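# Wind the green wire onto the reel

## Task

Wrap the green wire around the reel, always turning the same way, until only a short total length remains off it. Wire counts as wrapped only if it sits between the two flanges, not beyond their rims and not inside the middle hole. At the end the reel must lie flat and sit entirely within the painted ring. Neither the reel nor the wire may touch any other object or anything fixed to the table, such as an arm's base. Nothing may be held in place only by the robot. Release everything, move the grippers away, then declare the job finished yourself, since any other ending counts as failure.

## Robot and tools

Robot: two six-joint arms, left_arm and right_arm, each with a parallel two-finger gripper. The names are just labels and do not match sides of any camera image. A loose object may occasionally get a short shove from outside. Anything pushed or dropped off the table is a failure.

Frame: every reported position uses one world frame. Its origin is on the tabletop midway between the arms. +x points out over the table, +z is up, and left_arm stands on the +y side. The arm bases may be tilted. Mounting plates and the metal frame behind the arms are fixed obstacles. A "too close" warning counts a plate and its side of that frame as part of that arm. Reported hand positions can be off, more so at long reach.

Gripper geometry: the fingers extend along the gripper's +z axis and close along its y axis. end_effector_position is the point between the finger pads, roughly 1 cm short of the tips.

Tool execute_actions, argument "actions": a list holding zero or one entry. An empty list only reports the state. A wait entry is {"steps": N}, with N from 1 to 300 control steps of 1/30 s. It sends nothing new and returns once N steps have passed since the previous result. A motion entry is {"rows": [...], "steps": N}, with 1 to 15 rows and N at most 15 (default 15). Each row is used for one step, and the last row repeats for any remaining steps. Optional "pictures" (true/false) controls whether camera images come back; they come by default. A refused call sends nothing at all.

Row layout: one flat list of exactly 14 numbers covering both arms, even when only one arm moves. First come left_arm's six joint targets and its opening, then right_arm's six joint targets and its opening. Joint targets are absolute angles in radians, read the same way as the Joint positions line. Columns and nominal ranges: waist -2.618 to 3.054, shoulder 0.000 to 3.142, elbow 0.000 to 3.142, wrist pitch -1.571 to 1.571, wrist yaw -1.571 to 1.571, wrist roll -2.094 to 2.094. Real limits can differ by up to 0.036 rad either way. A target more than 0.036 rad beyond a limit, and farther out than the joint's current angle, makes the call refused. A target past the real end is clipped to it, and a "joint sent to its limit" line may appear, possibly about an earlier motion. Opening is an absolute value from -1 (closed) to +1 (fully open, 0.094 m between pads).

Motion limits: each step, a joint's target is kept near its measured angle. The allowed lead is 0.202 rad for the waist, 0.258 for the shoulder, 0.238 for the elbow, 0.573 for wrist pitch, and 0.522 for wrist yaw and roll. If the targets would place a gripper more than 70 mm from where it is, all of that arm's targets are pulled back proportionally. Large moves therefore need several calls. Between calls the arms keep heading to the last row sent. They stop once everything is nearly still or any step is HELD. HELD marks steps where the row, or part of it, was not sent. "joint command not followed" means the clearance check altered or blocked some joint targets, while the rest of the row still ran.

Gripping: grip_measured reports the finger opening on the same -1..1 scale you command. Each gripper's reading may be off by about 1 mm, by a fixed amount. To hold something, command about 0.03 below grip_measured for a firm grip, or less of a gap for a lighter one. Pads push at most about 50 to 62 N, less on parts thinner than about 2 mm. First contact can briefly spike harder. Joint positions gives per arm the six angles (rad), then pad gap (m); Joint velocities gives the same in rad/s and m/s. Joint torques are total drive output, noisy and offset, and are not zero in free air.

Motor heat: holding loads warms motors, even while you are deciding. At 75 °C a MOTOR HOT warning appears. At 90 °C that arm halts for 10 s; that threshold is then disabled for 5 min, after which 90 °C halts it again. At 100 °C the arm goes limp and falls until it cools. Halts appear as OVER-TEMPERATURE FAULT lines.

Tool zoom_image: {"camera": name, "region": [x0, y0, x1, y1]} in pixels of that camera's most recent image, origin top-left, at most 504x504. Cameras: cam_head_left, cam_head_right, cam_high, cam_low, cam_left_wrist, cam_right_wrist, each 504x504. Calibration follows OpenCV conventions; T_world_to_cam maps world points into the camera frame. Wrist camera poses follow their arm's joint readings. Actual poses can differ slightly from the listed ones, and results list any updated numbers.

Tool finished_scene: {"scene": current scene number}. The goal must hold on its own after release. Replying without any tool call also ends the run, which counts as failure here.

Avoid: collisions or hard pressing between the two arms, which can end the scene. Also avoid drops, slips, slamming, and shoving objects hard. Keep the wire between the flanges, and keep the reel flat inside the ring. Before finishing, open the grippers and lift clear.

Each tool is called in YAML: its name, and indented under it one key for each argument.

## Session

execute_actions:
  actions: []

Scene clock: 0.00 s of 4800.00 s.
left_arm: end_effector_position=(+0.1629, +0.0734, +0.3205) grip_measured=+1.000 end_effector_quat_wxyz=(+0.113, +0.798, +0.590, +0.050) | right_arm: end_effector_position=(+0.5918, -0.5713, +0.3482) grip_measured=+1.000 end_effector_quat_wxyz=(+0.604, -0.351, +0.712, -0.071)
Joint positions: left_arm=[-0.931  1.844  1.434 -1.102 -0.244  0.82   0.094] | right_arm=[-0.529  2.304  2.01  -0.268 -0.875 -1.207  0.094]
Joint velocities: left_arm=[ 0.012 -0.007 -0.002 -0.066  0.051 -0.022  0.   ] | right_arm=[-0.017 -0.007 -0.012  0.022 -0.037  0.037  0.   ]
Joint torques (N m, as the arm reports them, + toward a larger angle): no reading
Motor temperatures (°C, as the motors report them): left_arm=[18 23 19 20 18 21] | right_arm=[21 20 19 23 20 19]
camera_calibration (this result's frames):
cam_left_wrist: T_world_to_cam=[[-0.852506, 0.435212, -0.289523, 0.201028], [0.359893, 0.890388, 0.278723, -0.167661], [0.379091, 0.133416, -0.915691, 0.325299], [0, 0, 0, 1]] pos_world=[0.1084, 0.018393, 0.402806]
cam_right_wrist: T_world_to_cam=[[0.41734, -0.813844, 0.404334, -0.853301], [-0.560236, -0.58074, -0.590658, 0.221749], [0.715516, 0.0199827, -0.69831, -0.0552349], [0, 0, 0, 1]] pos_world=[0.51987, -0.564571, 0.437426]

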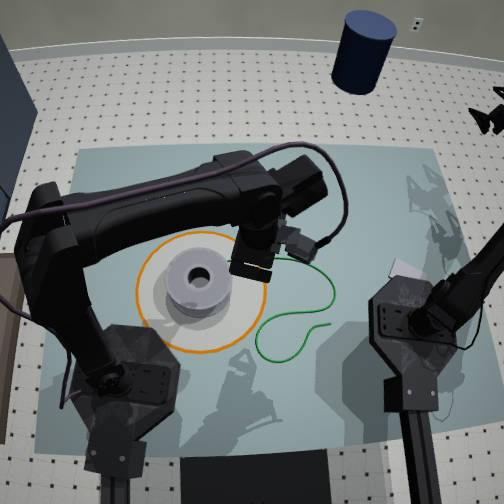

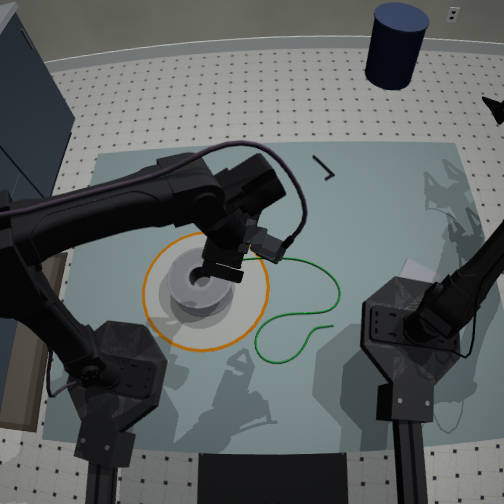

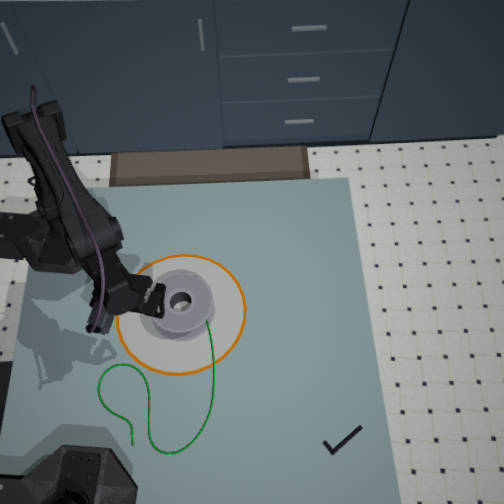

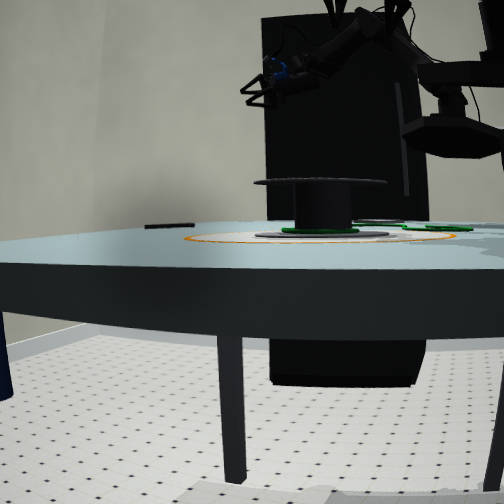

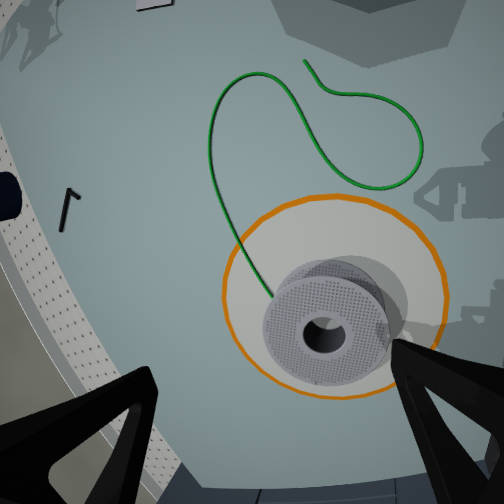

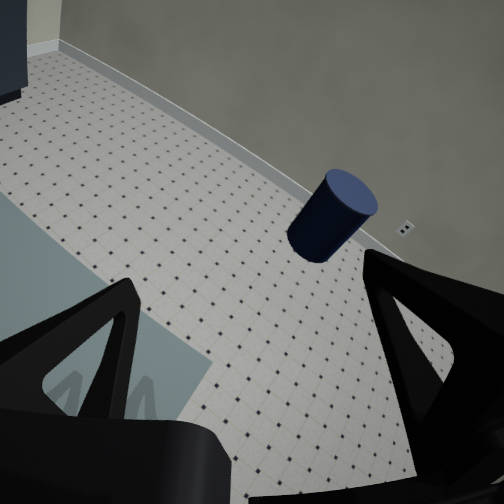

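execute_actions:
  actions:
    - {"rows":[[-0.89,1.85,1.4,-1.06,-0.24,0.9,1,-0.529,2.304,2.01,-0.268,-0.875,-1.207,-1],[-0.85,1.86,1.36,-1.02,-0.235,1.0,1,-0.529,2.304,2.01,-0.268,-0.875,-1.207,-1],[-0.8,1.87,1.32,-0.98,-0.23,1.1,1,-0.529,2.304,2.01,-0.268,-0.875,-1.207,-1],[-0.75,1.88,1.28,-0.94,-0.22,1.2,1,-0.529,2.304,2.01,-0.268,-0.875,-1.207,-1],[-0.7,1.9,1.24,-0.9,-0.21,1.3,1,-0.529,2.304,2.01,-0.268,-0.875,-1.207,-1],[-0.65,1.92,1.2,-0.86,-0.2,1.4,1,-0.529,2.304,2.01,-0.268,-0.875,-1.207,-1],[-0.6,1.94,1.16,-0.82,-0.195,1.5,1,-0.529,2.304,2.01,-0.268,-0.875,-1.207,-1],[-0.56,1.96,1.12,-0.78,-0.19,1.6,1,-0.529,2.304,2.01,-0.268,-0.875,-1.207,-1],[-0.52,1.98,1.08,-0.74,-0.185,1.7,1,-0.529,2.304,2.01,-0.268,-0.875,-1.207,-1],[-0.49,1.99,1.05,-0.7,-0.18,1.8,1,-0.529,2.304,2.01,-0.268,-0.875,-1.207,-1],[-0.46,2.0,1.02,-0.66,-0.18,1.9,1,-0.529,2.304,2.01,-0.268,-0.875,-1.207,-1],[-0.44,2.01,0.99,-0.63,-0.18,2.0,1,-0.529,2.304,2.01,-0.268,-0.875,-1.207,-1],[-0.43,2.02,0.97,-0.6,-0.18,2.05,1,-0.529,2.304,2.01,-0.268,-0.875,-1.207,-1],[-0.423,2.026,0.955,-0.58,-0.18,2.05,1,-0.529,2.304,2.01,-0.268,-0.875,-1.207,-1],[-0.423,2.026,0.947,-0.57,-0.18,2.05,1,-0.529,2.304,2.01,-0.268,-0.875,-1.207,-1]],"steps":15}
  pictures: false

execute_actions:
  actions:
    - {"steps":20}

Scene clock: 8.30 s of 4800.00 s.
left_arm: end_effector_position=(+0.1959, +0.2254, +0.1286) grip_measured=+1.000 end_effector_quat_wxyz=(-0.056, +0.928, +0.368, -0.018) | right_arm: end_effector_position=(+0.5918, -0.5713, +0.3482) grip_measured=-0.992 end_effector_quat_wxyz=(+0.604, -0.351, +0.712, -0.071)
Joint positions: left_arm=[-0.407  2.038  0.971 -0.695 -0.213  1.805  0.094] | right_arm=[-0.529  2.304  2.01  -0.268 -0.875 -1.207  0.   ]
Joint velocities: left_arm=[ 0.242  0.217 -0.603  0.549  0.037  1.56   0.   ] | right_arm=[-0.012 -0.007  0.012 -0.081 -0.037 -0.11  -0.001]
Joint torques (N m, as the arm reports them, + toward a larger angle): left_arm=[-4.11 -8.33  5.74  0.64  0.28  0.09] | right_arm=[  2.22 -15.73   6.4    1.59  -0.36  -0.02]
Motor temperatures (°C, as the motors report them): left_arm=[18 24 20 21 18 21] | right_arm=[21 23 19 24 21 19]
Steps of this call (steps 1 to 90: nothing new was sent; then 4.80 s passed at rest; steps 91 to 105: all 15 steps of this action). Readings (joint positions):
91: left_arm=[-0.928 1.844 1.431 -1.097 -0.244 0.831] | right_arm=[-0.529 2.304 2.010 -0.268 -0.875 -1.207]
92: left_arm=[-0.919 1.844 1.420 -1.083 -0.241 0.858] | right_arm=[-0.529 2.304 2.010 -0.268 -0.875 -1.207]
94: left_arm=[-0.868 1.846 1.369 -1.033 -0.232 0.954] | right_arm=[-0.529 2.304 2.010 -0.268 -0.875 -1.207]
98: left_arm=[-0.672 1.902 1.229 -0.920 -0.220 1.215] | right_arm=[-0.529 2.304 2.010 -0.268 -0.875 -1.207]
105: the state above

Scene clock: 8.97 s of 4800.00 s.
left_arm: end_effector_position=(+0.2070, +0.2116, +0.1210) grip_measured=+1.000 end_effector_quat_wxyz=(-0.016, +0.964, +0.264, -0.003) | right_arm: end_effector_position=(+0.5918, -0.5713, +0.3482) grip_measured=-0.992 end_effector_quat_wxyz=(+0.604, -0.351, +0.712, -0.071)
Joint positions: left_arm=[-0.411  2.044  0.946 -0.579 -0.194  2.038  0.094] | right_arm=[-0.529  2.304  2.01  -0.268 -0.875 -1.207  0.   ]
Joint velocities: left_arm=[ 0.002  0.002 -0.002  0.037  0.022  0.007  0.   ] | right_arm=[-0.002  0.007 -0.007  0.007  0.007 -0.037 -0.001]
Joint torques (N m, as the arm reports them, + toward a larger angle): left_arm=[-2.51 -7.76  4.55  0.44  0.09  0.13] | right_arm=[  2.22 -15.74   6.36   1.59  -0.36  -0.04]
Motor temperatures (°C, as the motors report them): left_arm=[18 24 20 21 18 21] | right_arm=[21 23 19 24 21 19]
Steps of this call (steps 1 to 20: the robot went on to your last target). Readings (joint positions):
1: left_arm=[-0.404 2.043 0.955 -0.679 -0.212 1.853] | right_arm=[-0.529 2.304 2.010 -0.268 -0.875 -1.207]
2: left_arm=[-0.405 2.044 0.947 -0.668 -0.209 1.891] | right_arm=[-0.529 2.304 2.010 -0.268 -0.875 -1.207]
4: left_arm=[-0.409 2.044 0.946 -0.641 -0.203 1.945] | right_arm=[-0.529 2.304 2.010 -0.268 -0.875 -1.207]
8: left_arm=[-0.411 2.044 0.946 -0.600 -0.197 2.002] | right_arm=[-0.529 2.304 2.010 -0.268 -0.875 -1.207]
20: the state above
camera_calibration (this result's frames):
cam_left_wrist: T_world_to_cam=[[-0.349858, 0.936691, -0.0144589, -0.122669], [0.892244, 0.337881, 0.299561, -0.24674], [0.285482, 0.0919028, -0.953968, 0.140312], [0, 0, 0, 1]] pos_world=[0.137179, 0.185377, 0.205993]
cam_right_wrist: T_world_to_cam=[[0.41734, -0.813844, 0.404334, -0.853301], [-0.560236, -0.58074, -0.590658, 0.221749], [0.715516, 0.0199827, -0.69831, -0.0552349], [0, 0, 0, 1]] pos_world=[0.51987, -0.564571, 0.437426]

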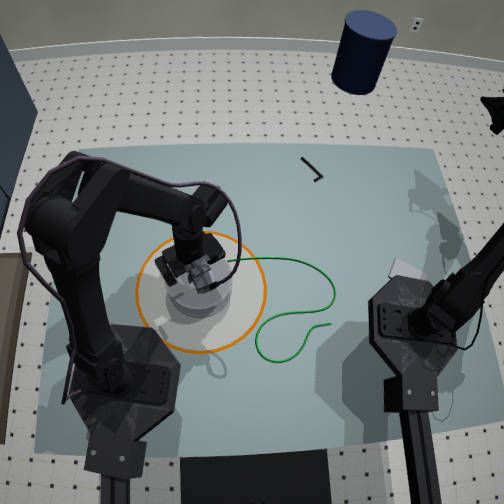

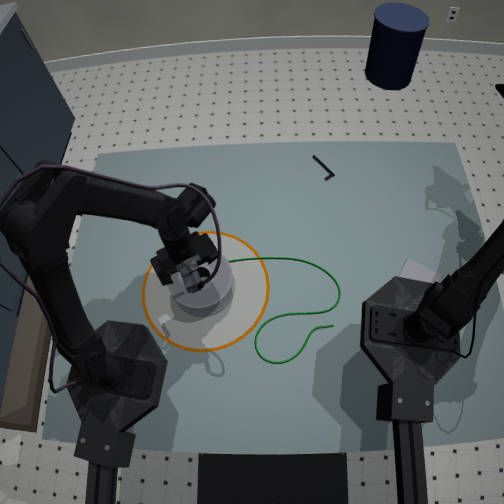

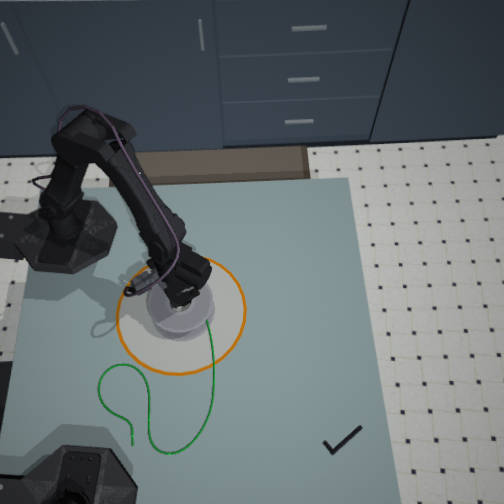

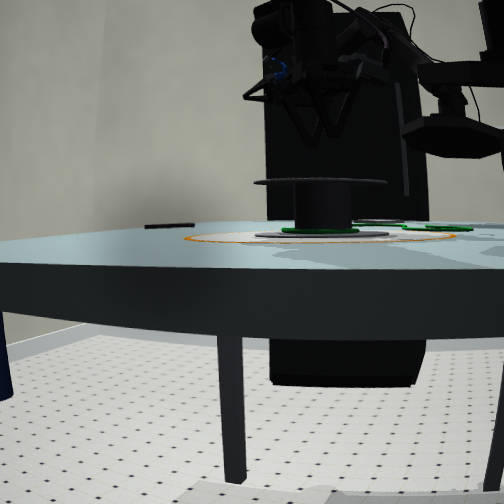

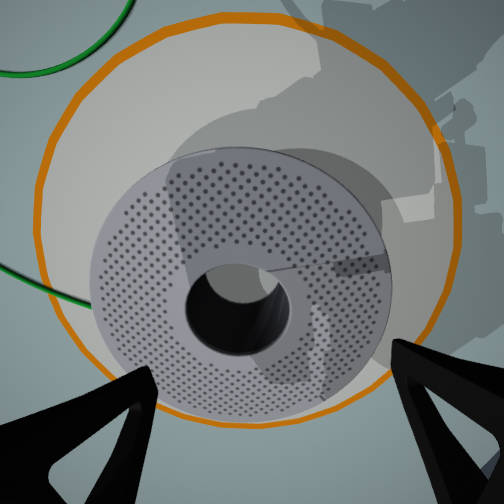

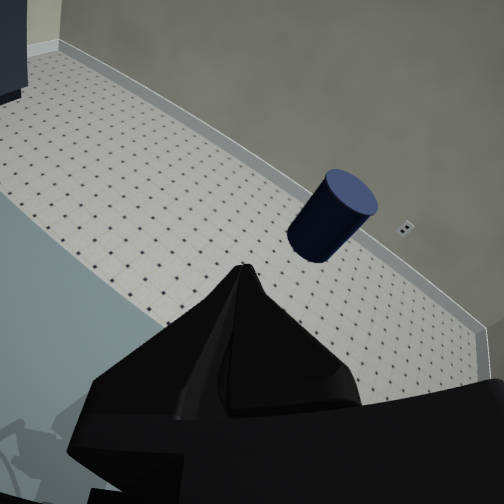

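execute_actions:
  actions:
    - {"rows":[[-0.41,2.045,0.946,-0.56,-0.18,2.05,-0.8,-0.529,2.304,2.01,-0.268,-0.875,-1.207,-1],[-0.41,2.05,0.946,-0.545,-0.18,2.05,-0.8,-0.529,2.304,2.01,-0.268,-0.875,-1.207,-1],[-0.41,2.055,0.946,-0.53,-0.18,2.05,-0.8,-0.529,2.304,2.01,-0.268,-0.875,-1.207,-1],[-0.41,2.06,0.946,-0.515,-0.18,2.05,-0.8,-0.529,2.304,2.01,-0.268,-0.875,-1.207,-1],[-0.41,2.07,0.946,-0.5,-0.18,2.05,-0.8,-0.529,2.304,2.01,-0.268,-0.875,-1.207,-1],[-0.41,2.08,0.946,-0.485,-0.18,2.05,-0.8,-0.529,2.304,2.01,-0.268,-0.875,-1.207,-1],[-0.41,2.09,0.946,-0.47,-0.18,2.05,-0.8,-0.529,2.304,2.01,-0.268,-0.875,-1.207,-1],[-0.407,2.1,0.946,-0.455,-0.18,2.05,-0.8,-0.529,2.304,2.01,-0.268,-0.875,-1.207,-1],[-0.404,2.11,0.946,-0.44,-0.18,2.05,-0.8,-0.529,2.304,2.01,-0.268,-0.875,-1.207,-1],[-0.401,2.125,0.946,-0.425,-0.18,2.05,-0.8,-0.529,2.304,2.01,-0.268,-0.875,-1.207,-1],[-0.398,2.14,0.94,-0.41,-0.18,2.05,-0.8,-0.529,2.304,2.01,-0.268,-0.875,-1.207,-1],[-0.395,2.155,0.94,-0.395,-0.18,2.05,-0.8,-0.529,2.304,2.01,-0.268,-0.875,-1.207,-1],[-0.392,2.17,0.935,-0.38,-0.18,2.05,-0.8,-0.529,2.304,2.01,-0.268,-0.875,-1.207,-1],[-0.389,2.185,0.93,-0.365,-0.18,2.05,-0.8,-0.529,2.304,2.01,-0.268,-0.875,-1.207,-1],[-0.386,2.2,0.925,-0.35,-0.18,2.05,-0.8,-0.529,2.304,2.01,-0.268,-0.875,-1.207,-1]],"steps":15}
  pictures: false

execute_actions:
  actions:
    - {"rows":[[-0.383,2.215,0.92,-0.335,-0.18,2.05,-0.8,-0.529,2.304,2.01,-0.268,-0.875,-1.207,-1],[-0.38,2.23,0.915,-0.32,-0.18,2.05,-0.8,-0.529,2.304,2.01,-0.268,-0.875,-1.207,-1],[-0.378,2.245,0.912,-0.305,-0.18,2.05,-0.8,-0.529,2.304,2.01,-0.268,-0.875,-1.207,-1],[-0.376,2.255,0.912,-0.293,-0.18,2.05,-0.8,-0.529,2.304,2.01,-0.268,-0.875,-1.207,-1],[-0.376,2.26,0.912,-0.293,-0.18,2.05,-0.8,-0.529,2.304,2.01,-0.268,-0.875,-1.207,-1]],"steps":15}

Scene clock: 16.00 s of 4800.00 s.
left_arm: end_effector_position=(+0.2178, +0.2005, +0.0858) grip_measured=-0.798 end_effector_quat_wxyz=(-0.002, +0.963, +0.270, +0.008) | right_arm: end_effector_position=(+0.5918, -0.5713, +0.3482) grip_measured=-0.992 end_effector_quat_wxyz=(+0.604, -0.351, +0.712, -0.071)
Joint positions: left_arm=[-0.401  2.167  0.946 -0.417 -0.193  2.041  0.009] | right_arm=[-0.529  2.304  2.01  -0.268 -0.875 -1.207  0.   ]
Joint velocities: left_arm=[ 0.1    0.447  0.002  0.388 -0.037 -0.037 -0.   ] | right_arm=[-0.007 -0.007 -0.002  0.007 -0.022 -0.037  0.001]
Joint torques (N m, as the arm reports them, + toward a larger angle): left_arm=[-0.87 -6.29  2.3   0.47  0.05  0.14] | right_arm=[  2.21 -15.73   6.35   1.59  -0.35  -0.03]
Motor temperatures (°C, as the motors report them): left_arm=[18 24 20 20 18 21] | right_arm=[21 24 19 24 21 19]
Steps of this call (steps 1 to 15: the robot went on to your last target; steps 16 to 90: nothing new was sent; then 3.53 s passed at rest; steps 91 to 105: all 15 steps of this action). Readings (joint positions):
91: left_arm=[-0.411 2.044 0.946 -0.577 -0.194 2.041] | right_arm=[-0.529 2.304 2.010 -0.268 -0.875 -1.207]
92: left_arm=[-0.411 2.044 0.946 -0.574 -0.194 2.041] | right_arm=[-0.529 2.304 2.010 -0.268 -0.875 -1.207]
94: left_arm=[-0.411 2.045 0.946 -0.561 -0.194 2.041] | right_arm=[-0.529 2.304 2.010 -0.268 -0.875 -1.207]
98: left_arm=[-0.411 2.071 0.946 -0.514 -0.194 2.041] | right_arm=[-0.529 2.304 2.010 -0.268 -0.875 -1.207]
105: the state above

Scene clock: 16.50 s of 4800.00 s.
left_arm: end_effector_position=(+0.2131, +0.2033, +0.0549) grip_measured=-0.798 end_effector_quat_wxyz=(-0.005, +0.960, +0.279, +0.004) | right_arm: end_effector_position=(+0.5918, -0.5713, +0.3482) grip_measured=-0.992 end_effector_quat_wxyz=(+0.604, -0.351, +0.712, -0.071)
Joint positions: left_arm=[-0.382  2.262  0.924 -0.306 -0.193  2.041  0.009] | right_arm=[-0.529  2.304  2.01  -0.268 -0.875 -1.207  0.   ]
Joint velocities: left_arm=[-0.002  0.012 -0.007  0.066  0.037 -0.022  0.   ] | right_arm=[ 0.002 -0.012  0.017  0.007 -0.051 -0.051 -0.001]
Joint torques (N m, as the arm reports them, + toward a larger angle): left_arm=[-1.33 -7.09  2.52  0.47  0.09  0.12] | right_arm=[  2.22 -15.71   6.39   1.58  -0.36  -0.02]
Motor temperatures (°C, as the motors report them): left_arm=[18 24 20 20 18 21] | right_arm=[21 24 19 24 21 19]
Steps of this call (steps 1 to 15: all 15 steps of this action). Readings (joint positions):
1: left_arm=[-0.397 2.183 0.946 -0.403 -0.193 2.041] | right_arm=[-0.529 2.304 2.010 -0.268 -0.875 -1.207]
2: left_arm=[-0.393 2.198 0.944 -0.386 -0.193 2.041] | right_arm=[-0.529 2.304 2.010 -0.268 -0.875 -1.207]
4: left_arm=[-0.387 2.227 0.936 -0.356 -0.193 2.041] | right_arm=[-0.529 2.304 2.010 -0.268 -0.875 -1.207]
8: left_arm=[-0.382 2.261 0.925 -0.327 -0.193 2.041] | right_arm=[-0.529 2.304 2.010 -0.268 -0.875 -1.207]
15: the state above
camera_calibration (this result's frames):
cam_left_wrist: T_world_to_cam=[[-0.378217, 0.92497, -0.0371967, -0.10411], [0.875018, 0.370329, 0.311769, -0.233235], [0.302152, 0.0853683, -0.94943, 0.0737956], [0, 0, 0, 1]] pos_world=[0.142411, 0.176372, 0.138906]
cam_right_wrist: T_world_to_cam=[[0.41734, -0.813844, 0.404334, -0.853301], [-0.560236, -0.58074, -0.590658, 0.221749], [0.715516, 0.0199827, -0.69831, -0.0552349], [0, 0, 0, 1]] pos_world=[0.51987, -0.564571, 0.437426]

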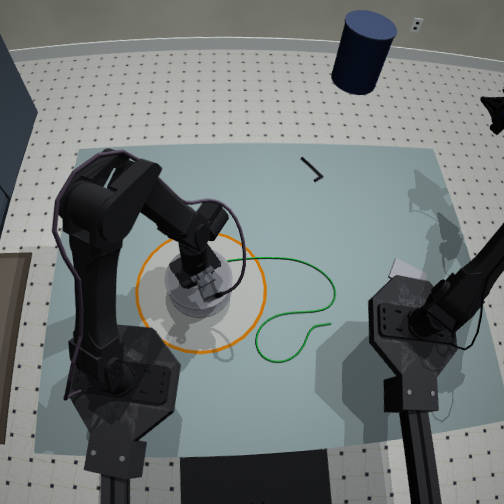

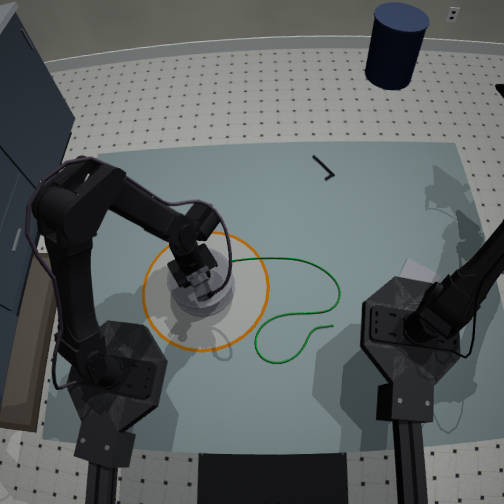

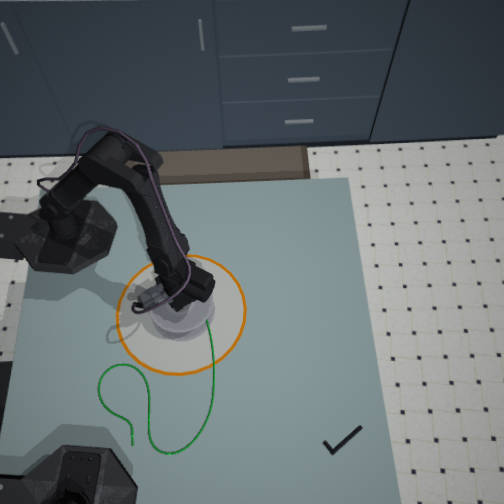

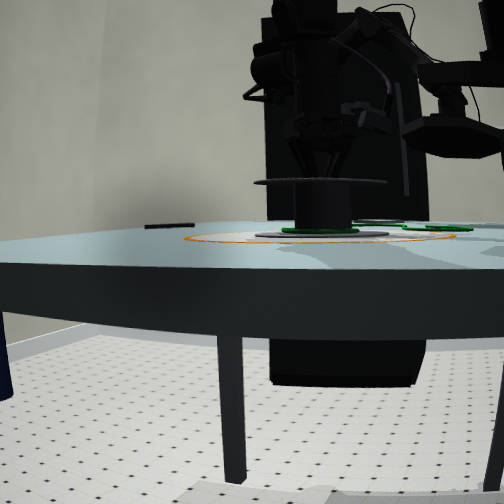

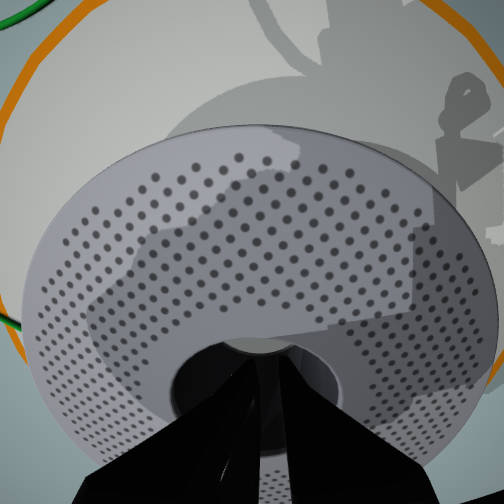

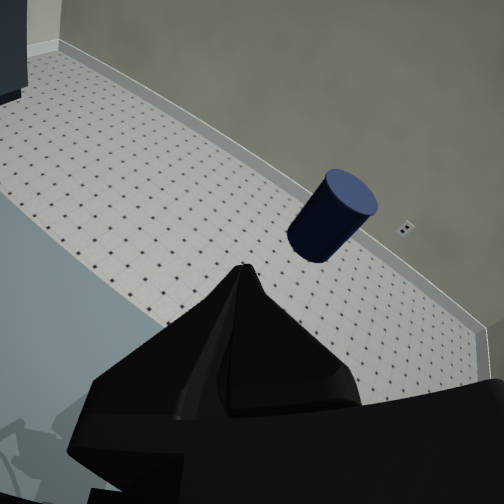

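execute_actions:
  actions:
    - {"rows":[[-0.38,2.26,0.912,-0.293,-0.185,2.05,-0.6,-0.5,2.3,1.95,-0.2,-0.83,-1.25,-1],[-0.38,2.26,0.912,-0.293,-0.185,2.05,-0.5,-0.47,2.3,1.9,-0.15,-0.79,-1.3,-1],[-0.38,2.26,0.912,-0.293,-0.185,2.05,-0.45,-0.44,2.3,1.85,-0.1,-0.75,-1.35,-1],[-0.38,2.27,0.912,-0.293,-0.185,2.05,-0.41,-0.41,2.3,1.8,-0.05,-0.71,-1.4,-1],[-0.38,2.28,0.912,-0.293,-0.185,2.05,-0.37,-0.38,2.3,1.75,0,-0.67,-1.45,-1],[-0.38,2.29,0.912,-0.293,-0.185,2.05,-0.34,-0.35,2.3,1.7,0.05,-0.63,-1.5,-1],[-0.38,2.29,0.912,-0.293,-0.185,2.05,-0.31,-0.32,2.3,1.65,0.1,-0.59,-1.57,-1],[-0.38,2.29,0.912,-0.293,-0.185,2.05,-0.285,-0.29,2.3,1.6,0.15,-0.55,-1.57,-1],[-0.38,2.29,0.912,-0.293,-0.185,2.05,-0.285,-0.26,2.3,1.55,0.2,-0.51,-1.57,-1],[-0.38,2.29,0.912,-0.293,-0.185,2.05,-0.285,-0.23,2.3,1.5,0.25,-0.47,-1.57,-1],[-0.38,2.29,0.912,-0.293,-0.185,-2.09,-0.285,-0.2,2.3,1.45,0.3,-0.43,-1.57,-1],[-0.38,2.29,0.912,-0.293,-0.185,-2.09,-0.285,-0.17,2.3,1.4,0.35,-0.39,-1.57,-1],[-0.38,2.29,0.912,-0.293,-0.185,-2.09,-0.285,-0.14,2.3,1.35,0.4,-0.35,-1.57,-1],[-0.38,2.29,0.912,-0.293,-0.185,-2.09,-0.285,-0.11,2.3,1.3,0.45,-0.31,-1.57,-1],[-0.38,2.29,0.912,-0.293,-0.185,-2.09,-0.285,-0.08,2.3,1.25,0.5,-0.27,-1.57,-1]],"steps":15}
  pictures: false

execute_actions:
  actions:
    - {"rows":[[-0.38,2.29,0.912,-0.293,-0.185,-2.09,-0.285,-0.05,2.3,1.2,0.6,-0.23,-1.57,-1],[-0.38,2.29,0.912,-0.293,-0.185,-2.09,-0.285,-0.02,2.3,1.15,0.65,-0.19,-1.57,-1],[-0.38,2.29,0.912,-0.293,-0.185,-2.09,-0.285,0.01,2.3,1.1,0.7,-0.15,-1.57,-1],[-0.38,2.29,0.912,-0.293,-0.185,-2.09,-0.285,0.04,2.3,1.05,0.75,-0.11,-1.57,-1],[-0.38,2.29,0.912,-0.293,-0.185,-2.09,-0.285,0.07,2.3,1.0,0.8,-0.07,-1.57,-1],[-0.38,2.29,0.912,-0.293,-0.185,-2.09,-0.285,0.1,2.3,0.95,0.85,-0.03,-1.57,-1],[-0.38,2.29,0.912,-0.293,-0.185,-2.09,-0.285,0.13,2.3,0.9,0.9,0,-1.57,-1],[-0.38,2.29,0.912,-0.293,-0.185,-2.09,-0.285,0.16,2.3,0.85,0.95,0,-1.57,-1],[-0.38,2.29,0.912,-0.293,-0.185,-2.09,-0.285,0.2,2.3,0.8,1.0,0,-1.57,-1]],"steps":15}
  pictures: false

execute_actions:
  actions:
    - {"steps":24}
  pictures: false

execute_actions:
  actions:
    - {"rows":[[-0.38,2.258,0.912,-0.293,-0.185,-2.09,-0.6,0.2,2.3,0.8,1.0,0,-1.57,-1],[-0.38,2.258,0.912,-0.293,-0.185,-2.09,-0.6,0.2,2.3,0.8,1.0,0,-1.57,-1],[-0.38,2.258,0.912,-0.293,-0.185,-2.09,-0.6,0.2,2.3,0.8,1.0,0,-1.57,-1],[-0.38,2.258,0.912,-0.293,-0.185,2.09,-0.6,0.2,2.3,0.8,1.0,0,-1.57,-1]],"steps":15}

Scene clock: 25.43 s of 4800.00 s.
left_arm: end_effector_position=(+0.2136, +0.2023, +0.0540) grip_measured=-0.299 end_effector_quat_wxyz=(-0.002, +0.874, +0.485, +0.005) | right_arm: end_effector_position=(+0.6067, -0.3441, +0.1973) grip_measured=-0.992 end_effector_quat_wxyz=(-0.484, +0.551, -0.661, +0.157)
Joint positions: left_arm=[-0.382  2.266  0.924 -0.299 -0.19   1.594  0.033] | right_arm=[-0.121  2.294  1.349  0.284 -0.438 -1.529  0.   ]
Joint velocities: left_arm=[-0.007 -0.012  0.007 -0.022 -0.066 -2.659  0.001] | right_arm=[ 0.93   0.012 -1.463  1.385  1.092 -0.227  0.   ]
Joint torques (N m, as the arm reports them, + toward a larger angle): left_arm=[-1.67 -5.42  2.47  0.51 -0.01 -0.23] | right_arm=[  0.92 -13.09   4.53   1.78  -0.25  -0.03]
Motor temperatures (°C, as the motors report them): left_arm=[18 25 20 20 18 21] | right_arm=[21 25 20 25 21 19]
Steps of this call (steps 1 to 15: the robot went on to your last target; steps 16 to 90: nothing new was sent; then 5.43 s passed at rest; steps 91 to 105: all 15 steps of this action). Readings (joint positions):
91: left_arm=[-0.382 2.262 0.924 -0.301 -0.193 2.041] | right_arm=[-0.528 2.304 2.003 -0.257 -0.869 -1.212]
92: left_arm=[-0.382 2.262 0.924 -0.301 -0.193 2.041] | right_arm=[-0.524 2.302 1.986 -0.232 -0.856 -1.225]
94: left_arm=[-0.382 2.262 0.924 -0.298 -0.191 2.042] | right_arm=[-0.500 2.295 1.918 -0.163 -0.811 -1.272]
98: left_arm=[-0.382 2.268 0.924 -0.298 -0.190 2.042] | right_arm=[-0.390 2.294 1.729 -0.026 -0.696 -1.403]
105: the state above

Scene clock: 25.93 s of 4800.00 s.
left_arm: end_effector_position=(+0.2139, +0.2021, +0.0544) grip_measured=-0.295 end_effector_quat_wxyz=(+0.003, +0.353, +0.936, +0.005) | right_arm: end_effector_position=(+0.5151, -0.2157, +0.1427) grip_measured=-0.992 end_effector_quat_wxyz=(-0.425, +0.611, -0.618, +0.253)
Joint positions: left_arm=[-0.382  2.264  0.924 -0.299 -0.19   0.187  0.033] | right_arm=[ 0.212  2.302  0.802  0.902 -0.042 -1.563  0.   ]
Joint velocities: left_arm=[-0.012 -0.002 -0.007 -0.022 -0.051 -2.718 -0.   ] | right_arm=[-0.09  -0.012  0.007  0.608  0.212 -0.037  0.   ]
Joint torques (N m, as the arm reports them, + toward a larger angle): left_arm=[-1.29 -5.12  2.54  0.48  0.01 -0.26] | right_arm=[  1.3  -11.11   2.96   1.94  -0.01  -0.1 ]
Motor temperatures (°C, as the motors report them): left_arm=[18 25 20 20 18 21] | right_arm=[21 25 20 25 21 19]
Steps of this call (steps 1 to 15: all 15 steps of this action). Readings (joint positions):
1: left_arm=[-0.382 2.266 0.924 -0.299 -0.190 1.500] | right_arm=[-0.089 2.294 1.299 0.336 -0.401 -1.536]
2: left_arm=[-0.382 2.266 0.924 -0.299 -0.190 1.406] | right_arm=[-0.059 2.294 1.248 0.392 -0.362 -1.542]
4: left_arm=[-0.382 2.265 0.924 -0.299 -0.190 1.218] | right_arm=[-0.005 2.294 1.151 0.503 -0.284 -1.550]
8: left_arm=[-0.382 2.265 0.924 -0.299 -0.190 0.843] | right_arm=[0.102 2.294 0.956 0.717 -0.132 -1.558]
15: the state above

Scene clock: 26.73 s of 4800.00 s.
left_arm: end_effector_position=(+0.2143, +0.2020, +0.0548) grip_measured=-0.292 end_effector_quat_wxyz=(-0.006, +0.634, -0.773, +0.000) | right_arm: end_effector_position=(+0.5267, -0.2296, +0.1585) grip_measured=-0.992 end_effector_quat_wxyz=(-0.437, +0.586, -0.617, +0.292)
Joint positions: left_arm=[-0.382  2.263  0.924 -0.299 -0.19  -1.907  0.033] | right_arm=[ 0.202  2.302  0.802  0.987 -0.007 -1.564  0.   ]
Joint velocities: left_arm=[-0.012 -0.007 -0.002  0.022 -0.051 -1.062  0.001] | right_arm=[ 0.007 -0.012  0.012  0.022 -0.022 -0.007 -0.001]
Joint torques (N m, as the arm reports them, + toward a larger angle): left_arm=[-1.77 -5.18  2.76  0.5   0.03 -0.35] | right_arm=[  1.62 -11.05   2.96   2.02  -0.06  -0.09]
Motor temperatures (°C, as the motors report them): left_arm=[18 25 20 20 18 21] | right_arm=[21 25 20 25 21 19]
Steps of this call (steps 1 to 24: the robot went on to your last target). Readings (joint positions):
1: left_arm=[-0.382 2.264 0.924 -0.299 -0.190 0.093] | right_arm=[0.209 2.302 0.802 0.922 -0.035 -1.563]
2: left_arm=[-0.382 2.264 0.924 -0.299 -0.190 -0.001] | right_arm=[0.206 2.302 0.802 0.938 -0.029 -1.563]
4: left_arm=[-0.382 2.264 0.924 -0.299 -0.190 -0.189] | right_arm=[0.203 2.302 0.802 0.958 -0.020 -1.564]
8: left_arm=[-0.382 2.264 0.924 -0.299 -0.190 -0.564] | right_arm=[0.202 2.302 0.802 0.977 -0.011 -1.564]
24: the state above

Scene clock: 27.23 s of 4800.00 s.
left_arm: end_effector_position=(+0.2150, +0.2013, +0.0553) grip_measured=-0.598 end_effector_quat_wxyz=(+0.006, -0.152, +0.988, +0.001) | right_arm: end_effector_position=(+0.5267, -0.2296, +0.1585) grip_measured=-0.992 end_effector_quat_wxyz=(-0.437, +0.586, -0.617, +0.293)
Joint positions: left_arm=[-0.382  2.261  0.924 -0.297 -0.188 -0.839  0.019] | right_arm=[ 0.202  2.302  0.802  0.987 -0.006 -1.564  0.   ]
Joint velocities: left_arm=[-0.002 -0.002 -0.007 -0.022  0.007  2.747  0.   ] | right_arm=[-0.002 -0.002  0.002 -0.022  0.007 -0.022  0.001]
Joint torques (N m, as the arm reports them, + toward a larger angle): left_arm=[-1.58 -7.35  2.26  0.46  0.02  0.07] | right_arm=[  1.64 -11.07   2.99   2.06  -0.04  -0.08]
Motor temperatures (°C, as the motors report them): left_arm=[18 25 20 20 18 21] | right_arm=[21 25 20 25 21 19]
Steps of this call (steps 1 to 15: all 15 steps of this action). Readings (joint positions):
1: left_arm=[-0.382 2.261 0.924 -0.298 -0.190 -1.941] | right_arm=[0.202 2.302 0.802 0.987 -0.006 -1.564]
2: left_arm=[-0.382 2.261 0.924 -0.297 -0.190 -1.969] | right_arm=[0.202 2.302 0.802 0.987 -0.006 -1.564]
4: left_arm=[-0.382 2.261 0.924 -0.297 -0.188 -1.921] | right_arm=[0.202 2.302 0.802 0.987 -0.006 -1.564]
8: left_arm=[-0.382 2.261 0.924 -0.297 -0.188 -1.526] | right_arm=[0.202 2.302 0.802 0.987 -0.006 -1.564]
15: the state above
camera_calibration (this result's frames):
cam_left_wrist: T_world_to_cam=[[0.129136, -0.990442, -0.0484587, 0.175621], [-0.946886, -0.137676, 0.290606, 0.260868], [-0.2945, 0.00835706, -0.955615, 0.217811], [0, 0, 0, 1]] pos_world=[0.288479, 0.208038, 0.140844]
cam_right_wrist: T_world_to_cam=[[0.480749, -0.276018, 0.832282, -0.449104], [-0.474635, -0.880005, -0.0176822, 0.067071], [0.737293, -0.38653, -0.55407, -0.275617], [0, 0, 0, 1]] pos_world=[0.450951, -0.171472, 0.222256]

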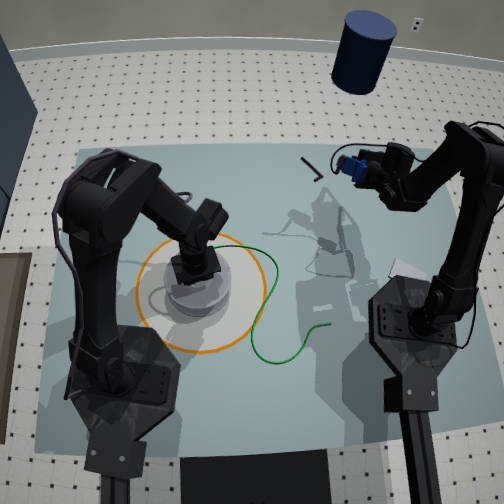

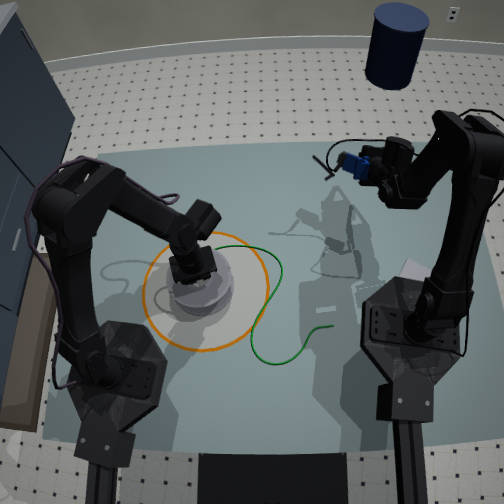

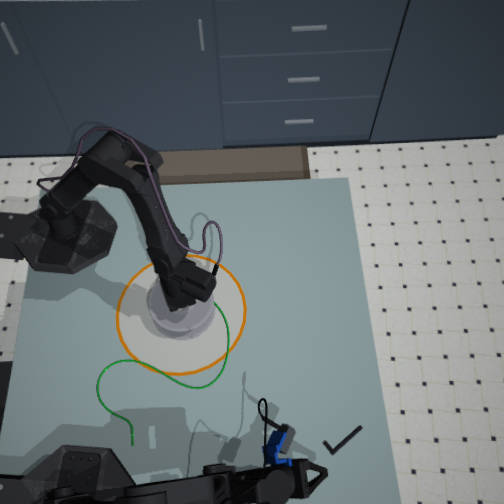

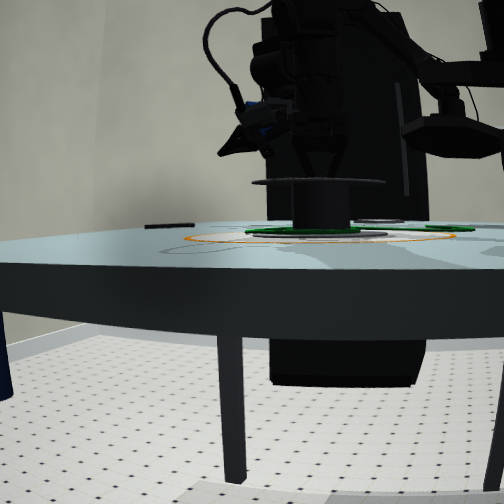

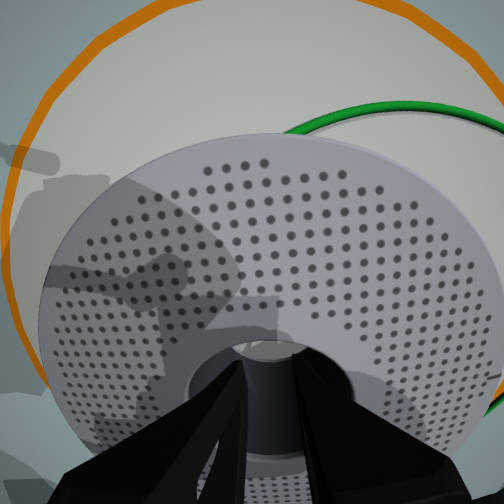

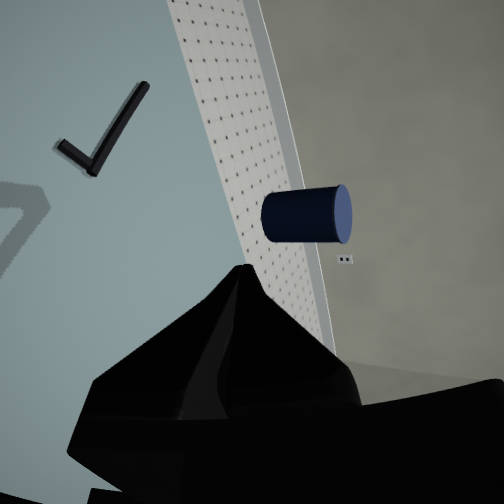

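execute_actions:
  actions:
    - {"rows":[[-0.38,2.27,0.912,-0.293,-0.185,2.09,-0.45,0.2,2.3,0.8,1.0,0,-1.57,-1],[-0.38,2.28,0.912,-0.293,-0.185,2.09,-0.38,0.2,2.3,0.8,1.0,0,-1.57,-1],[-0.38,2.29,0.912,-0.293,-0.185,2.09,-0.34,0.2,2.3,0.8,1.0,0,-1.57,-1],[-0.38,2.29,0.912,-0.293,-0.185,2.09,-0.31,0.2,2.3,0.8,1.0,0,-1.57,-1],[-0.38,2.29,0.912,-0.293,-0.185,2.09,-0.285,0.2,2.3,0.8,1.0,0,-1.57,-1],[-0.38,2.29,0.912,-0.293,-0.185,2.09,-0.285,0.2,2.3,0.8,1.0,0,-1.57,-1],[-0.38,2.29,0.912,-0.293,-0.185,-2.09,-0.285,0.2,2.3,0.8,1.0,0,-1.57,-1]],"steps":15}
  pictures: false

execute_actions:
  actions:
    - {"steps":35}
  pictures: false

execute_actions:
  actions:
    - {"rows":[[-0.38,2.258,0.912,-0.293,-0.185,-2.09,-0.6,0.2,2.3,0.8,1.0,0,-1.57,-1],[-0.38,2.258,0.912,-0.293,-0.185,-2.09,-0.6,0.2,2.3,0.8,1.0,0,-1.57,-1],[-0.38,2.258,0.912,-0.293,-0.185,-2.09,-0.6,0.2,2.3,0.8,1.0,0,-1.57,-1],[-0.38,2.258,0.912,-0.293,-0.185,2.09,-0.6,0.2,2.3,0.8,1.0,0,-1.57,-1]],"steps":15}
  pictures: false

execute_actions:
  actions:
    - {"steps":30}
  pictures: false

execute_actions:
  actions:
    - {"rows":[[-0.38,2.27,0.912,-0.293,-0.185,2.0,-0.45,0.2,2.3,0.8,1.0,0,-1.57,-1],[-0.38,2.28,0.912,-0.293,-0.185,2.0,-0.38,0.2,2.3,0.8,1.0,0,-1.57,-1],[-0.38,2.29,0.912,-0.293,-0.185,2.0,-0.34,0.2,2.3,0.8,1.0,0,-1.57,-1],[-0.38,2.29,0.912,-0.293,-0.185,2.0,-0.31,0.2,2.3,0.8,1.0,0,-1.57,-1],[-0.38,2.29,0.912,-0.293,-0.185,2.0,-0.285,0.2,2.3,0.8,1.0,0,-1.57,-1],[-0.38,2.29,0.912,-0.293,-0.185,2.0,-0.285,0.2,2.3,0.8,1.0,0,-1.57,-1],[-0.38,2.29,0.912,-0.293,-0.185,-2.09,-0.285,0.2,2.3,0.8,1.0,0,-1.57,-1]],"steps":15}
  pictures: false

execute_actions:
  actions:
    - {"steps":34}
  pictures: false

execute_actions:
  actions:
    - {"rows":[[-0.38,2.258,0.912,-0.293,-0.185,-2.09,-0.6,0.2,2.3,0.8,1.0,0,-1.57,-1],[-0.38,2.258,0.912,-0.293,-0.185,-2.09,-0.6,0.2,2.3,0.8,1.0,0,-1.57,-1],[-0.38,2.258,0.912,-0.293,-0.185,-2.09,-0.6,0.2,2.3,0.8,1.0,0,-1.57,-1],[-0.38,2.258,0.912,-0.293,-0.185,2.09,-0.6,0.2,2.3,0.8,1.0,0,-1.57,-1]],"steps":15}

Scene clock: 35.23 s of 4800.00 s.
left_arm: end_effector_position=(+0.2143, +0.2017, +0.0545) grip_measured=-0.296 end_effector_quat_wxyz=(+0.001, +0.780, +0.626, +0.006) | right_arm: end_effector_position=(+0.5267, -0.2296, +0.1585) grip_measured=-0.992 end_effector_quat_wxyz=(-0.437, +0.586, -0.617, +0.293)
Joint positions: left_arm=[-0.382  2.264  0.924 -0.297 -0.189  1.256  0.033] | right_arm=[ 0.202  2.302  0.802  0.987 -0.006 -1.564  0.   ]
Joint velocities: left_arm=[ 0.002  0.002 -0.012  0.007  0.051 -2.703 -0.   ] | right_arm=[-0.002 -0.012  0.022 -0.066  0.007  0.037 -0.   ]
Joint torques (N m, as the arm reports them, + toward a larger angle): left_arm=[-1.68 -5.07  2.49  0.5  -0.02 -0.31] | right_arm=[  1.63 -11.04   2.97   2.06  -0.04  -0.07]
Motor temperatures (°C, as the motors report them): left_arm=[18 25 19 20 18 21] | right_arm=[21 25 19 26 21 19]
joint sent to its limit (left arm) — the command would take joint 6 (wrist roll) past its upper limit, so that joint was sent only as far as its limit.
Steps of this call (steps 1 to 60: the robot went on to your last target; steps 61 to 130: nothing new was sent; then 3.17 s passed at rest; steps 131 to 145: all 15 steps of this action). Readings (joint positions):
131: left_arm=[-0.382 2.261 0.924 -0.297 -0.188 2.080] | right_arm=[0.202 2.302 0.802 0.987 -0.006 -1.564]
132: left_arm=[-0.382 2.262 0.924 -0.297 -0.188 2.080] | right_arm=[0.202 2.302 0.802 0.987 -0.006 -1.564]
134: left_arm=[-0.382 2.268 0.924 -0.295 -0.189 2.080] | right_arm=[0.202 2.302 0.802 0.987 -0.006 -1.564]
138: left_arm=[-0.382 2.265 0.924 -0.297 -0.189 1.913] | right_arm=[0.202 2.302 0.802 0.987 -0.006 -1.564]
145: the state above

Scene clock: 36.40 s of 4800.00 s.
left_arm: end_effector_position=(+0.2142, +0.2018, +0.0546) grip_measured=-0.292 end_effector_quat_wxyz=(-0.005, +0.628, -0.778, +0.001) | right_arm: end_effector_position=(+0.5267, -0.2296, +0.1585) grip_measured=-0.992 end_effector_quat_wxyz=(-0.437, +0.586, -0.617, +0.293)
Joint positions: left_arm=[-0.382  2.264  0.924 -0.298 -0.189 -1.891  0.033] | right_arm=[ 0.202  2.302  0.802  0.987 -0.006 -1.564  0.   ]
Joint velocities: left_arm=[-0.022 -0.002 -0.007  0.022 -0.051 -1.165  0.   ] | right_arm=[ 0.007  0.007 -0.007  0.037 -0.007 -0.051  0.001]
Joint torques (N m, as the arm reports them, + toward a larger angle): left_arm=[-1.75 -5.44  2.46  0.43  0.02 -0.31] | right_arm=[  1.66 -11.02   3.     2.06  -0.04  -0.09]
Motor temperatures (°C, as the motors report them): left_arm=[18 25 19 20 18 21] | right_arm=[21 24 19 26 21 19]
Steps of this call (steps 1 to 35: the robot went on to your last target). Readings (joint positions):
1: left_arm=[-0.382 2.264 0.924 -0.297 -0.189 1.162] | right_arm=[0.202 2.302 0.802 0.987 -0.006 -1.564]
2: left_arm=[-0.382 2.264 0.924 -0.297 -0.189 1.068] | right_arm=[0.202 2.302 0.802 0.987 -0.006 -1.564]
4: left_arm=[-0.382 2.264 0.924 -0.297 -0.189 0.881] | right_arm=[0.202 2.302 0.802 0.987 -0.006 -1.564]
8: left_arm=[-0.382 2.264 0.924 -0.297 -0.189 0.505] | right_arm=[0.202 2.302 0.802 0.987 -0.006 -1.564]
35: the state above

Scene clock: 36.90 s of 4800.00 s.
left_arm: end_effector_position=(+0.2151, +0.2013, +0.0552) grip_measured=-0.598 end_effector_quat_wxyz=(+0.006, -0.149, +0.989, +0.001) | right_arm: end_effector_position=(+0.5268, -0.2296, +0.1586) grip_measured=-0.992 end_effector_quat_wxyz=(-0.437, +0.585, -0.617, +0.293)
Joint positions: left_arm=[-0.381  2.261  0.924 -0.296 -0.188 -0.831  0.019] | right_arm=[ 0.202  2.302  0.802  0.987 -0.006 -1.564  0.   ]
Joint velocities: left_arm=[ 0.007 -0.002  0.007  0.007 -0.007  2.821 -0.   ] | right_arm=[-0.017  0.007  0.007 -0.125 -0.007  0.007 -0.   ]
Joint torques (N m, as the arm reports them, + toward a larger angle): left_arm=[-1.49 -7.19  2.51  0.49  0.07  0.03] | right_arm=[  1.63 -11.06   3.     2.05  -0.04  -0.08]
Motor temperatures (°C, as the motors report them): left_arm=[18 25 19 20 18 21] | right_arm=[21 24 19 26 21 19]
Steps of this call (steps 1 to 15: all 15 steps of this action). Readings (joint positions):
1: left_arm=[-0.382 2.261 0.924 -0.297 -0.189 -1.928] | right_arm=[0.202 2.302 0.802 0.987 -0.006 -1.564]
2: left_arm=[-0.381 2.261 0.924 -0.296 -0.189 -1.959] | right_arm=[0.202 2.302 0.802 0.987 -0.006 -1.564]
4: left_arm=[-0.381 2.261 0.924 -0.296 -0.188 -1.913] | right_arm=[0.202 2.302 0.802 0.987 -0.006 -1.564]
8: left_arm=[-0.381 2.261 0.924 -0.296 -0.188 -1.519] | right_arm=[0.202 2.302 0.802 0.987 -0.006 -1.564]
15: the state above

Scene clock: 37.90 s of 4800.00 s.
left_arm: end_effector_position=(+0.2151, +0.2013, +0.0552) grip_measured=-0.598 end_effector_quat_wxyz=(+0.001, +0.943, +0.332, +0.006) | right_arm: end_effector_position=(+0.5268, -0.2296, +0.1586) grip_measured=-0.992 end_effector_quat_wxyz=(-0.437, +0.585, -0.617, +0.293)
Joint positions: left_arm=[-0.381  2.261  0.924 -0.296 -0.188  1.931  0.019] | right_arm=[ 0.202  2.302  0.802  0.987 -0.006 -1.564  0.   ]
Joint velocities: left_arm=[-0.002  0.002  0.007 -0.022 -0.022  0.974  0.   ] | right_arm=[-0.017  0.002  0.017 -0.037 -0.007 -0.037 -0.   ]
Joint torques (N m, as the arm reports them, + toward a larger angle): left_arm=[-1.47 -7.14  2.55  0.46  0.01  0.08] | right_arm=[  1.65 -11.04   2.99   2.05  -0.05  -0.09]
Motor temperatures (°C, as the motors report them): left_arm=[18 25 19 20 18 21] | right_arm=[21 24 19 26 21 19]
joint sent to its limit (left arm) — the command would take joint 6 (wrist roll) past its upper limit, so that joint was sent only as far as its limit.
Steps of this call (steps 1 to 30: the robot went on to your last target). Readings (joint positions):
1: left_arm=[-0.381 2.261 0.924 -0.296 -0.188 -0.733] | right_arm=[0.202 2.302 0.802 0.987 -0.006 -1.564]
2: left_arm=[-0.381 2.261 0.924 -0.296 -0.188 -0.635] | right_arm=[0.202 2.302 0.802 0.987 -0.006 -1.564]
4: left_arm=[-0.381 2.261 0.924 -0.296 -0.188 -0.438] | right_arm=[0.202 2.302 0.802 0.987 -0.006 -1.564]
8: left_arm=[-0.381 2.261 0.924 -0.296 -0.188 -0.045] | right_arm=[0.202 2.302 0.802 0.987 -0.006 -1.564]
30: the state above

Scene clock: 38.40 s of 4800.00 s.
left_arm: end_effector_position=(+0.2143, +0.2018, +0.0545) grip_measured=-0.295 end_effector_quat_wxyz=(+0.001, +0.746, +0.666, +0.006) | right_arm: end_effector_position=(+0.5268, -0.2296, +0.1586) grip_measured=-0.992 end_effector_quat_wxyz=(-0.437, +0.585, -0.617, +0.293)
Joint positions: left_arm=[-0.382  2.264  0.924 -0.298 -0.189  1.151  0.033] | right_arm=[ 0.202  2.302  0.802  0.987 -0.006 -1.564  0.   ]
Joint velocities: left_arm=[-0.007  0.007 -0.007 -0.022 -0.037 -2.674 -0.001] | right_arm=[ 0.002  0.002  0.007 -0.022 -0.037 -0.11   0.001]
Joint torques (N m, as the arm reports them, + toward a larger angle): left_arm=[-1.61 -5.28  2.48  0.43 -0.02 -0.25] | right_arm=[  1.64 -11.04   2.99   2.05  -0.04  -0.08]
Motor temperatures (°C, as the motors report them): left_arm=[18 25 19 20 18 21] | right_arm=[21 24 19 26 21 19]
Steps of this call (steps 1 to 15: all 15 steps of this action). Readings (joint positions):
1: left_arm=[-0.381 2.261 0.924 -0.296 -0.188 1.948] | right_arm=[0.202 2.302 0.802 0.987 -0.006 -1.564]
2: left_arm=[-0.381 2.262 0.924 -0.296 -0.188 1.957] | right_arm=[0.202 2.302 0.802 0.987 -0.006 -1.564]
4: left_arm=[-0.381 2.268 0.924 -0.294 -0.188 1.969] | right_arm=[0.202 2.302 0.802 0.987 -0.006 -1.564]
8: left_arm=[-0.382 2.265 0.924 -0.297 -0.189 1.807] | right_arm=[0.202 2.302 0.802 0.987 -0.006 -1.564]
15: the state above

Scene clock: 39.53 s of 4800.00 s.
left_arm: end_effector_position=(+0.2142, +0.2018, +0.0548) grip_measured=-0.292 end_effector_quat_wxyz=(-0.005, +0.630, -0.777, +0.001) | right_arm: end_effector_position=(+0.5268, -0.2296, +0.1586) grip_measured=-0.992 end_effector_quat_wxyz=(-0.437, +0.585, -0.617, +0.293)
Joint positions: left_arm=[-0.382  2.263  0.924 -0.299 -0.189 -1.896  0.033] | right_arm=[ 0.202  2.302  0.802  0.987 -0.006 -1.564  0.   ]
Joint velocities: left_arm=[ 0.007  0.007  0.002 -0.037  0.007 -1.092 -0.   ] | right_arm=[ 0.007 -0.002 -0.012  0.022  0.037  0.022 -0.001]
Joint torques (N m, as the arm reports them, + toward a larger angle): left_arm=[-1.52 -4.93  2.47  0.5  -0.06 -0.34] | right_arm=[  1.62 -11.08   3.     2.07  -0.04  -0.09]
Motor temperatures (°C, as the motors report them): left_arm=[18 25 19 20 18 21] | right_arm=[21 24 19 27 21 19]
Steps of this call (steps 1 to 34: the robot went on to your last target). Readings (joint positions):
1: left_arm=[-0.382 2.264 0.924 -0.298 -0.189 1.057] | right_arm=[0.202 2.302 0.802 0.987 -0.006 -1.564]
2: left_arm=[-0.382 2.264 0.924 -0.298 -0.189 0.963] | right_arm=[0.202 2.302 0.802 0.987 -0.006 -1.564]
4: left_arm=[-0.382 2.264 0.924 -0.299 -0.189 0.776] | right_arm=[0.202 2.302 0.802 0.987 -0.006 -1.564]
8: left_arm=[-0.382 2.264 0.924 -0.299 -0.189 0.401] | right_arm=[0.202 2.302 0.802 0.987 -0.006 -1.564]
34: the state above

Scene clock: 40.03 s of 4800.00 s.
left_arm: end_effector_position=(+0.2148, +0.2013, +0.0553) grip_measured=-0.598 end_effector_quat_wxyz=(+0.006, -0.150, +0.989, +0.001) | right_arm: end_effector_position=(+0.5268, -0.2296, +0.1586) grip_measured=-0.992 end_effector_quat_wxyz=(-0.437, +0.585, -0.617, +0.293)
Joint positions: left_arm=[-0.382  2.261  0.924 -0.297 -0.188 -0.834  0.019] | right_arm=[ 0.202  2.302  0.802  0.987 -0.006 -1.564  0.   ]
Joint velocities: left_arm=[ 0.002 -0.017 -0.012  0.007 -0.007  2.777  0.   ] | right_arm=[-0.017 -0.007 -0.012  0.022 -0.007  0.007 -0.   ]
Joint torques (N m, as the arm reports them, + toward a larger angle): left_arm=[-1.6  -7.25  2.58  0.48 -0.02  0.02] | right_arm=[  1.67 -11.03   2.97   2.05  -0.05  -0.08]
Motor temperatures (°C, as the motors report them): left_arm=[18 25 19 20 18 21] | right_arm=[21 24 19 27 21 19]
Steps of this call (steps 1 to 15: all 15 steps of this action). Readings (joint positions):
1: left_arm=[-0.382 2.261 0.924 -0.298 -0.189 -1.932] | right_arm=[0.202 2.302 0.802 0.987 -0.006 -1.564]
2: left_arm=[-0.382 2.261 0.924 -0.298 -0.188 -1.962] | right_arm=[0.202 2.302 0.802 0.987 -0.006 -1.564]
4: left_arm=[-0.382 2.261 0.924 -0.297 -0.188 -1.916] | right_arm=[0.202 2.302 0.802 0.987 -0.006 -1.564]
8: left_arm=[-0.382 2.261 0.924 -0.297 -0.188 -1.521] | right_arm=[0.202 2.302 0.802 0.987 -0.006 -1.564]
15: the state above
camera_calibration (this result's frames):
cam_left_wrist: T_world_to_cam=[[0.124127, -0.991083, -0.0484475, 0.17683], [-0.947412, -0.132888, 0.291121, 0.259879], [-0.294963, 0.0097638, -0.955459, 0.217584], [0, 0, 0, 1]] pos_world=[0.288442, 0.207663, 0.140803]
cam_right_wrist: T_world_to_cam=[[0.480418, -0.276073, 0.832455, -0.449063], [-0.474692, -0.87997, -0.0178815, 0.0671514], [0.737473, -0.386569, -0.553804, -0.275754], [0, 0, 0, 1]] pos_world=[0.450975, -0.171481, 0.222312]

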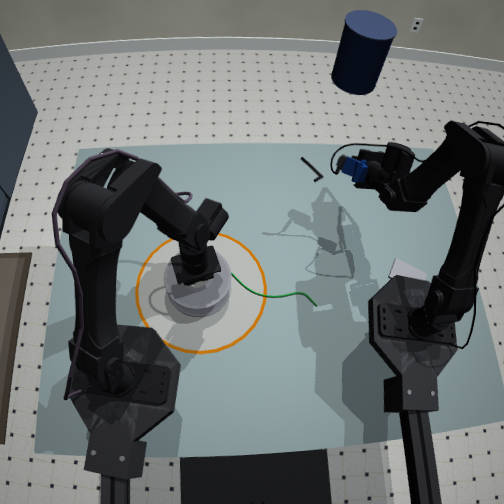

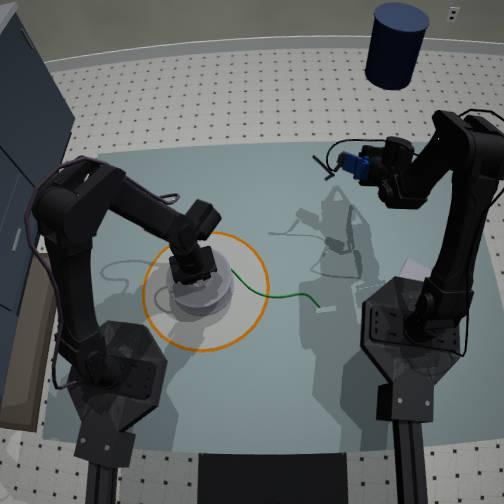

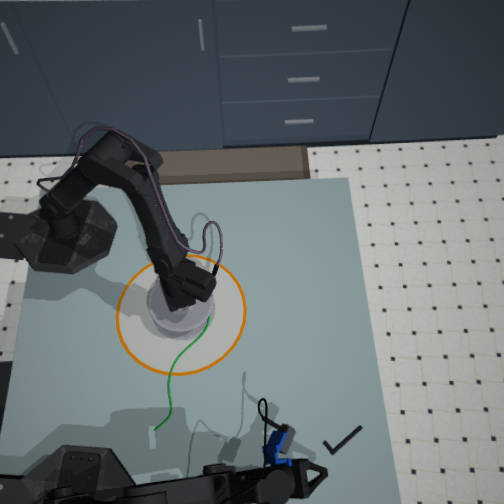

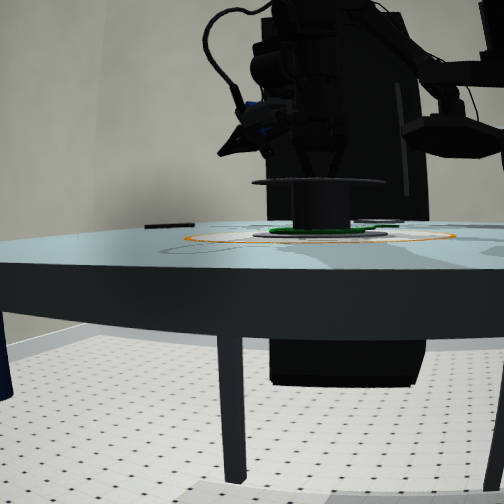

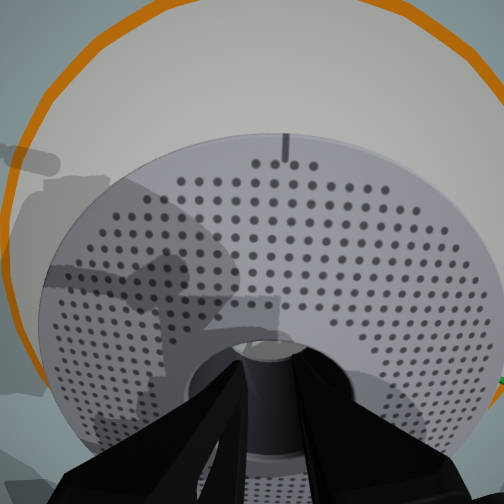

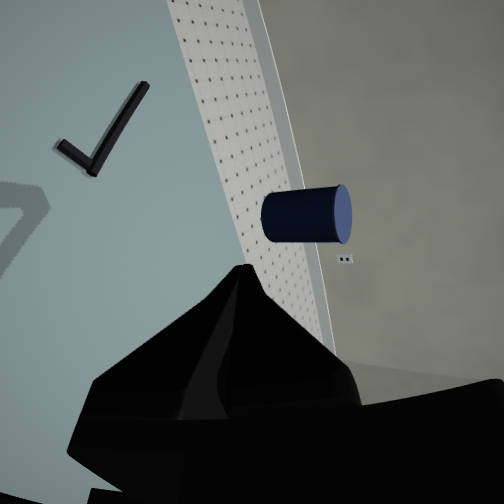

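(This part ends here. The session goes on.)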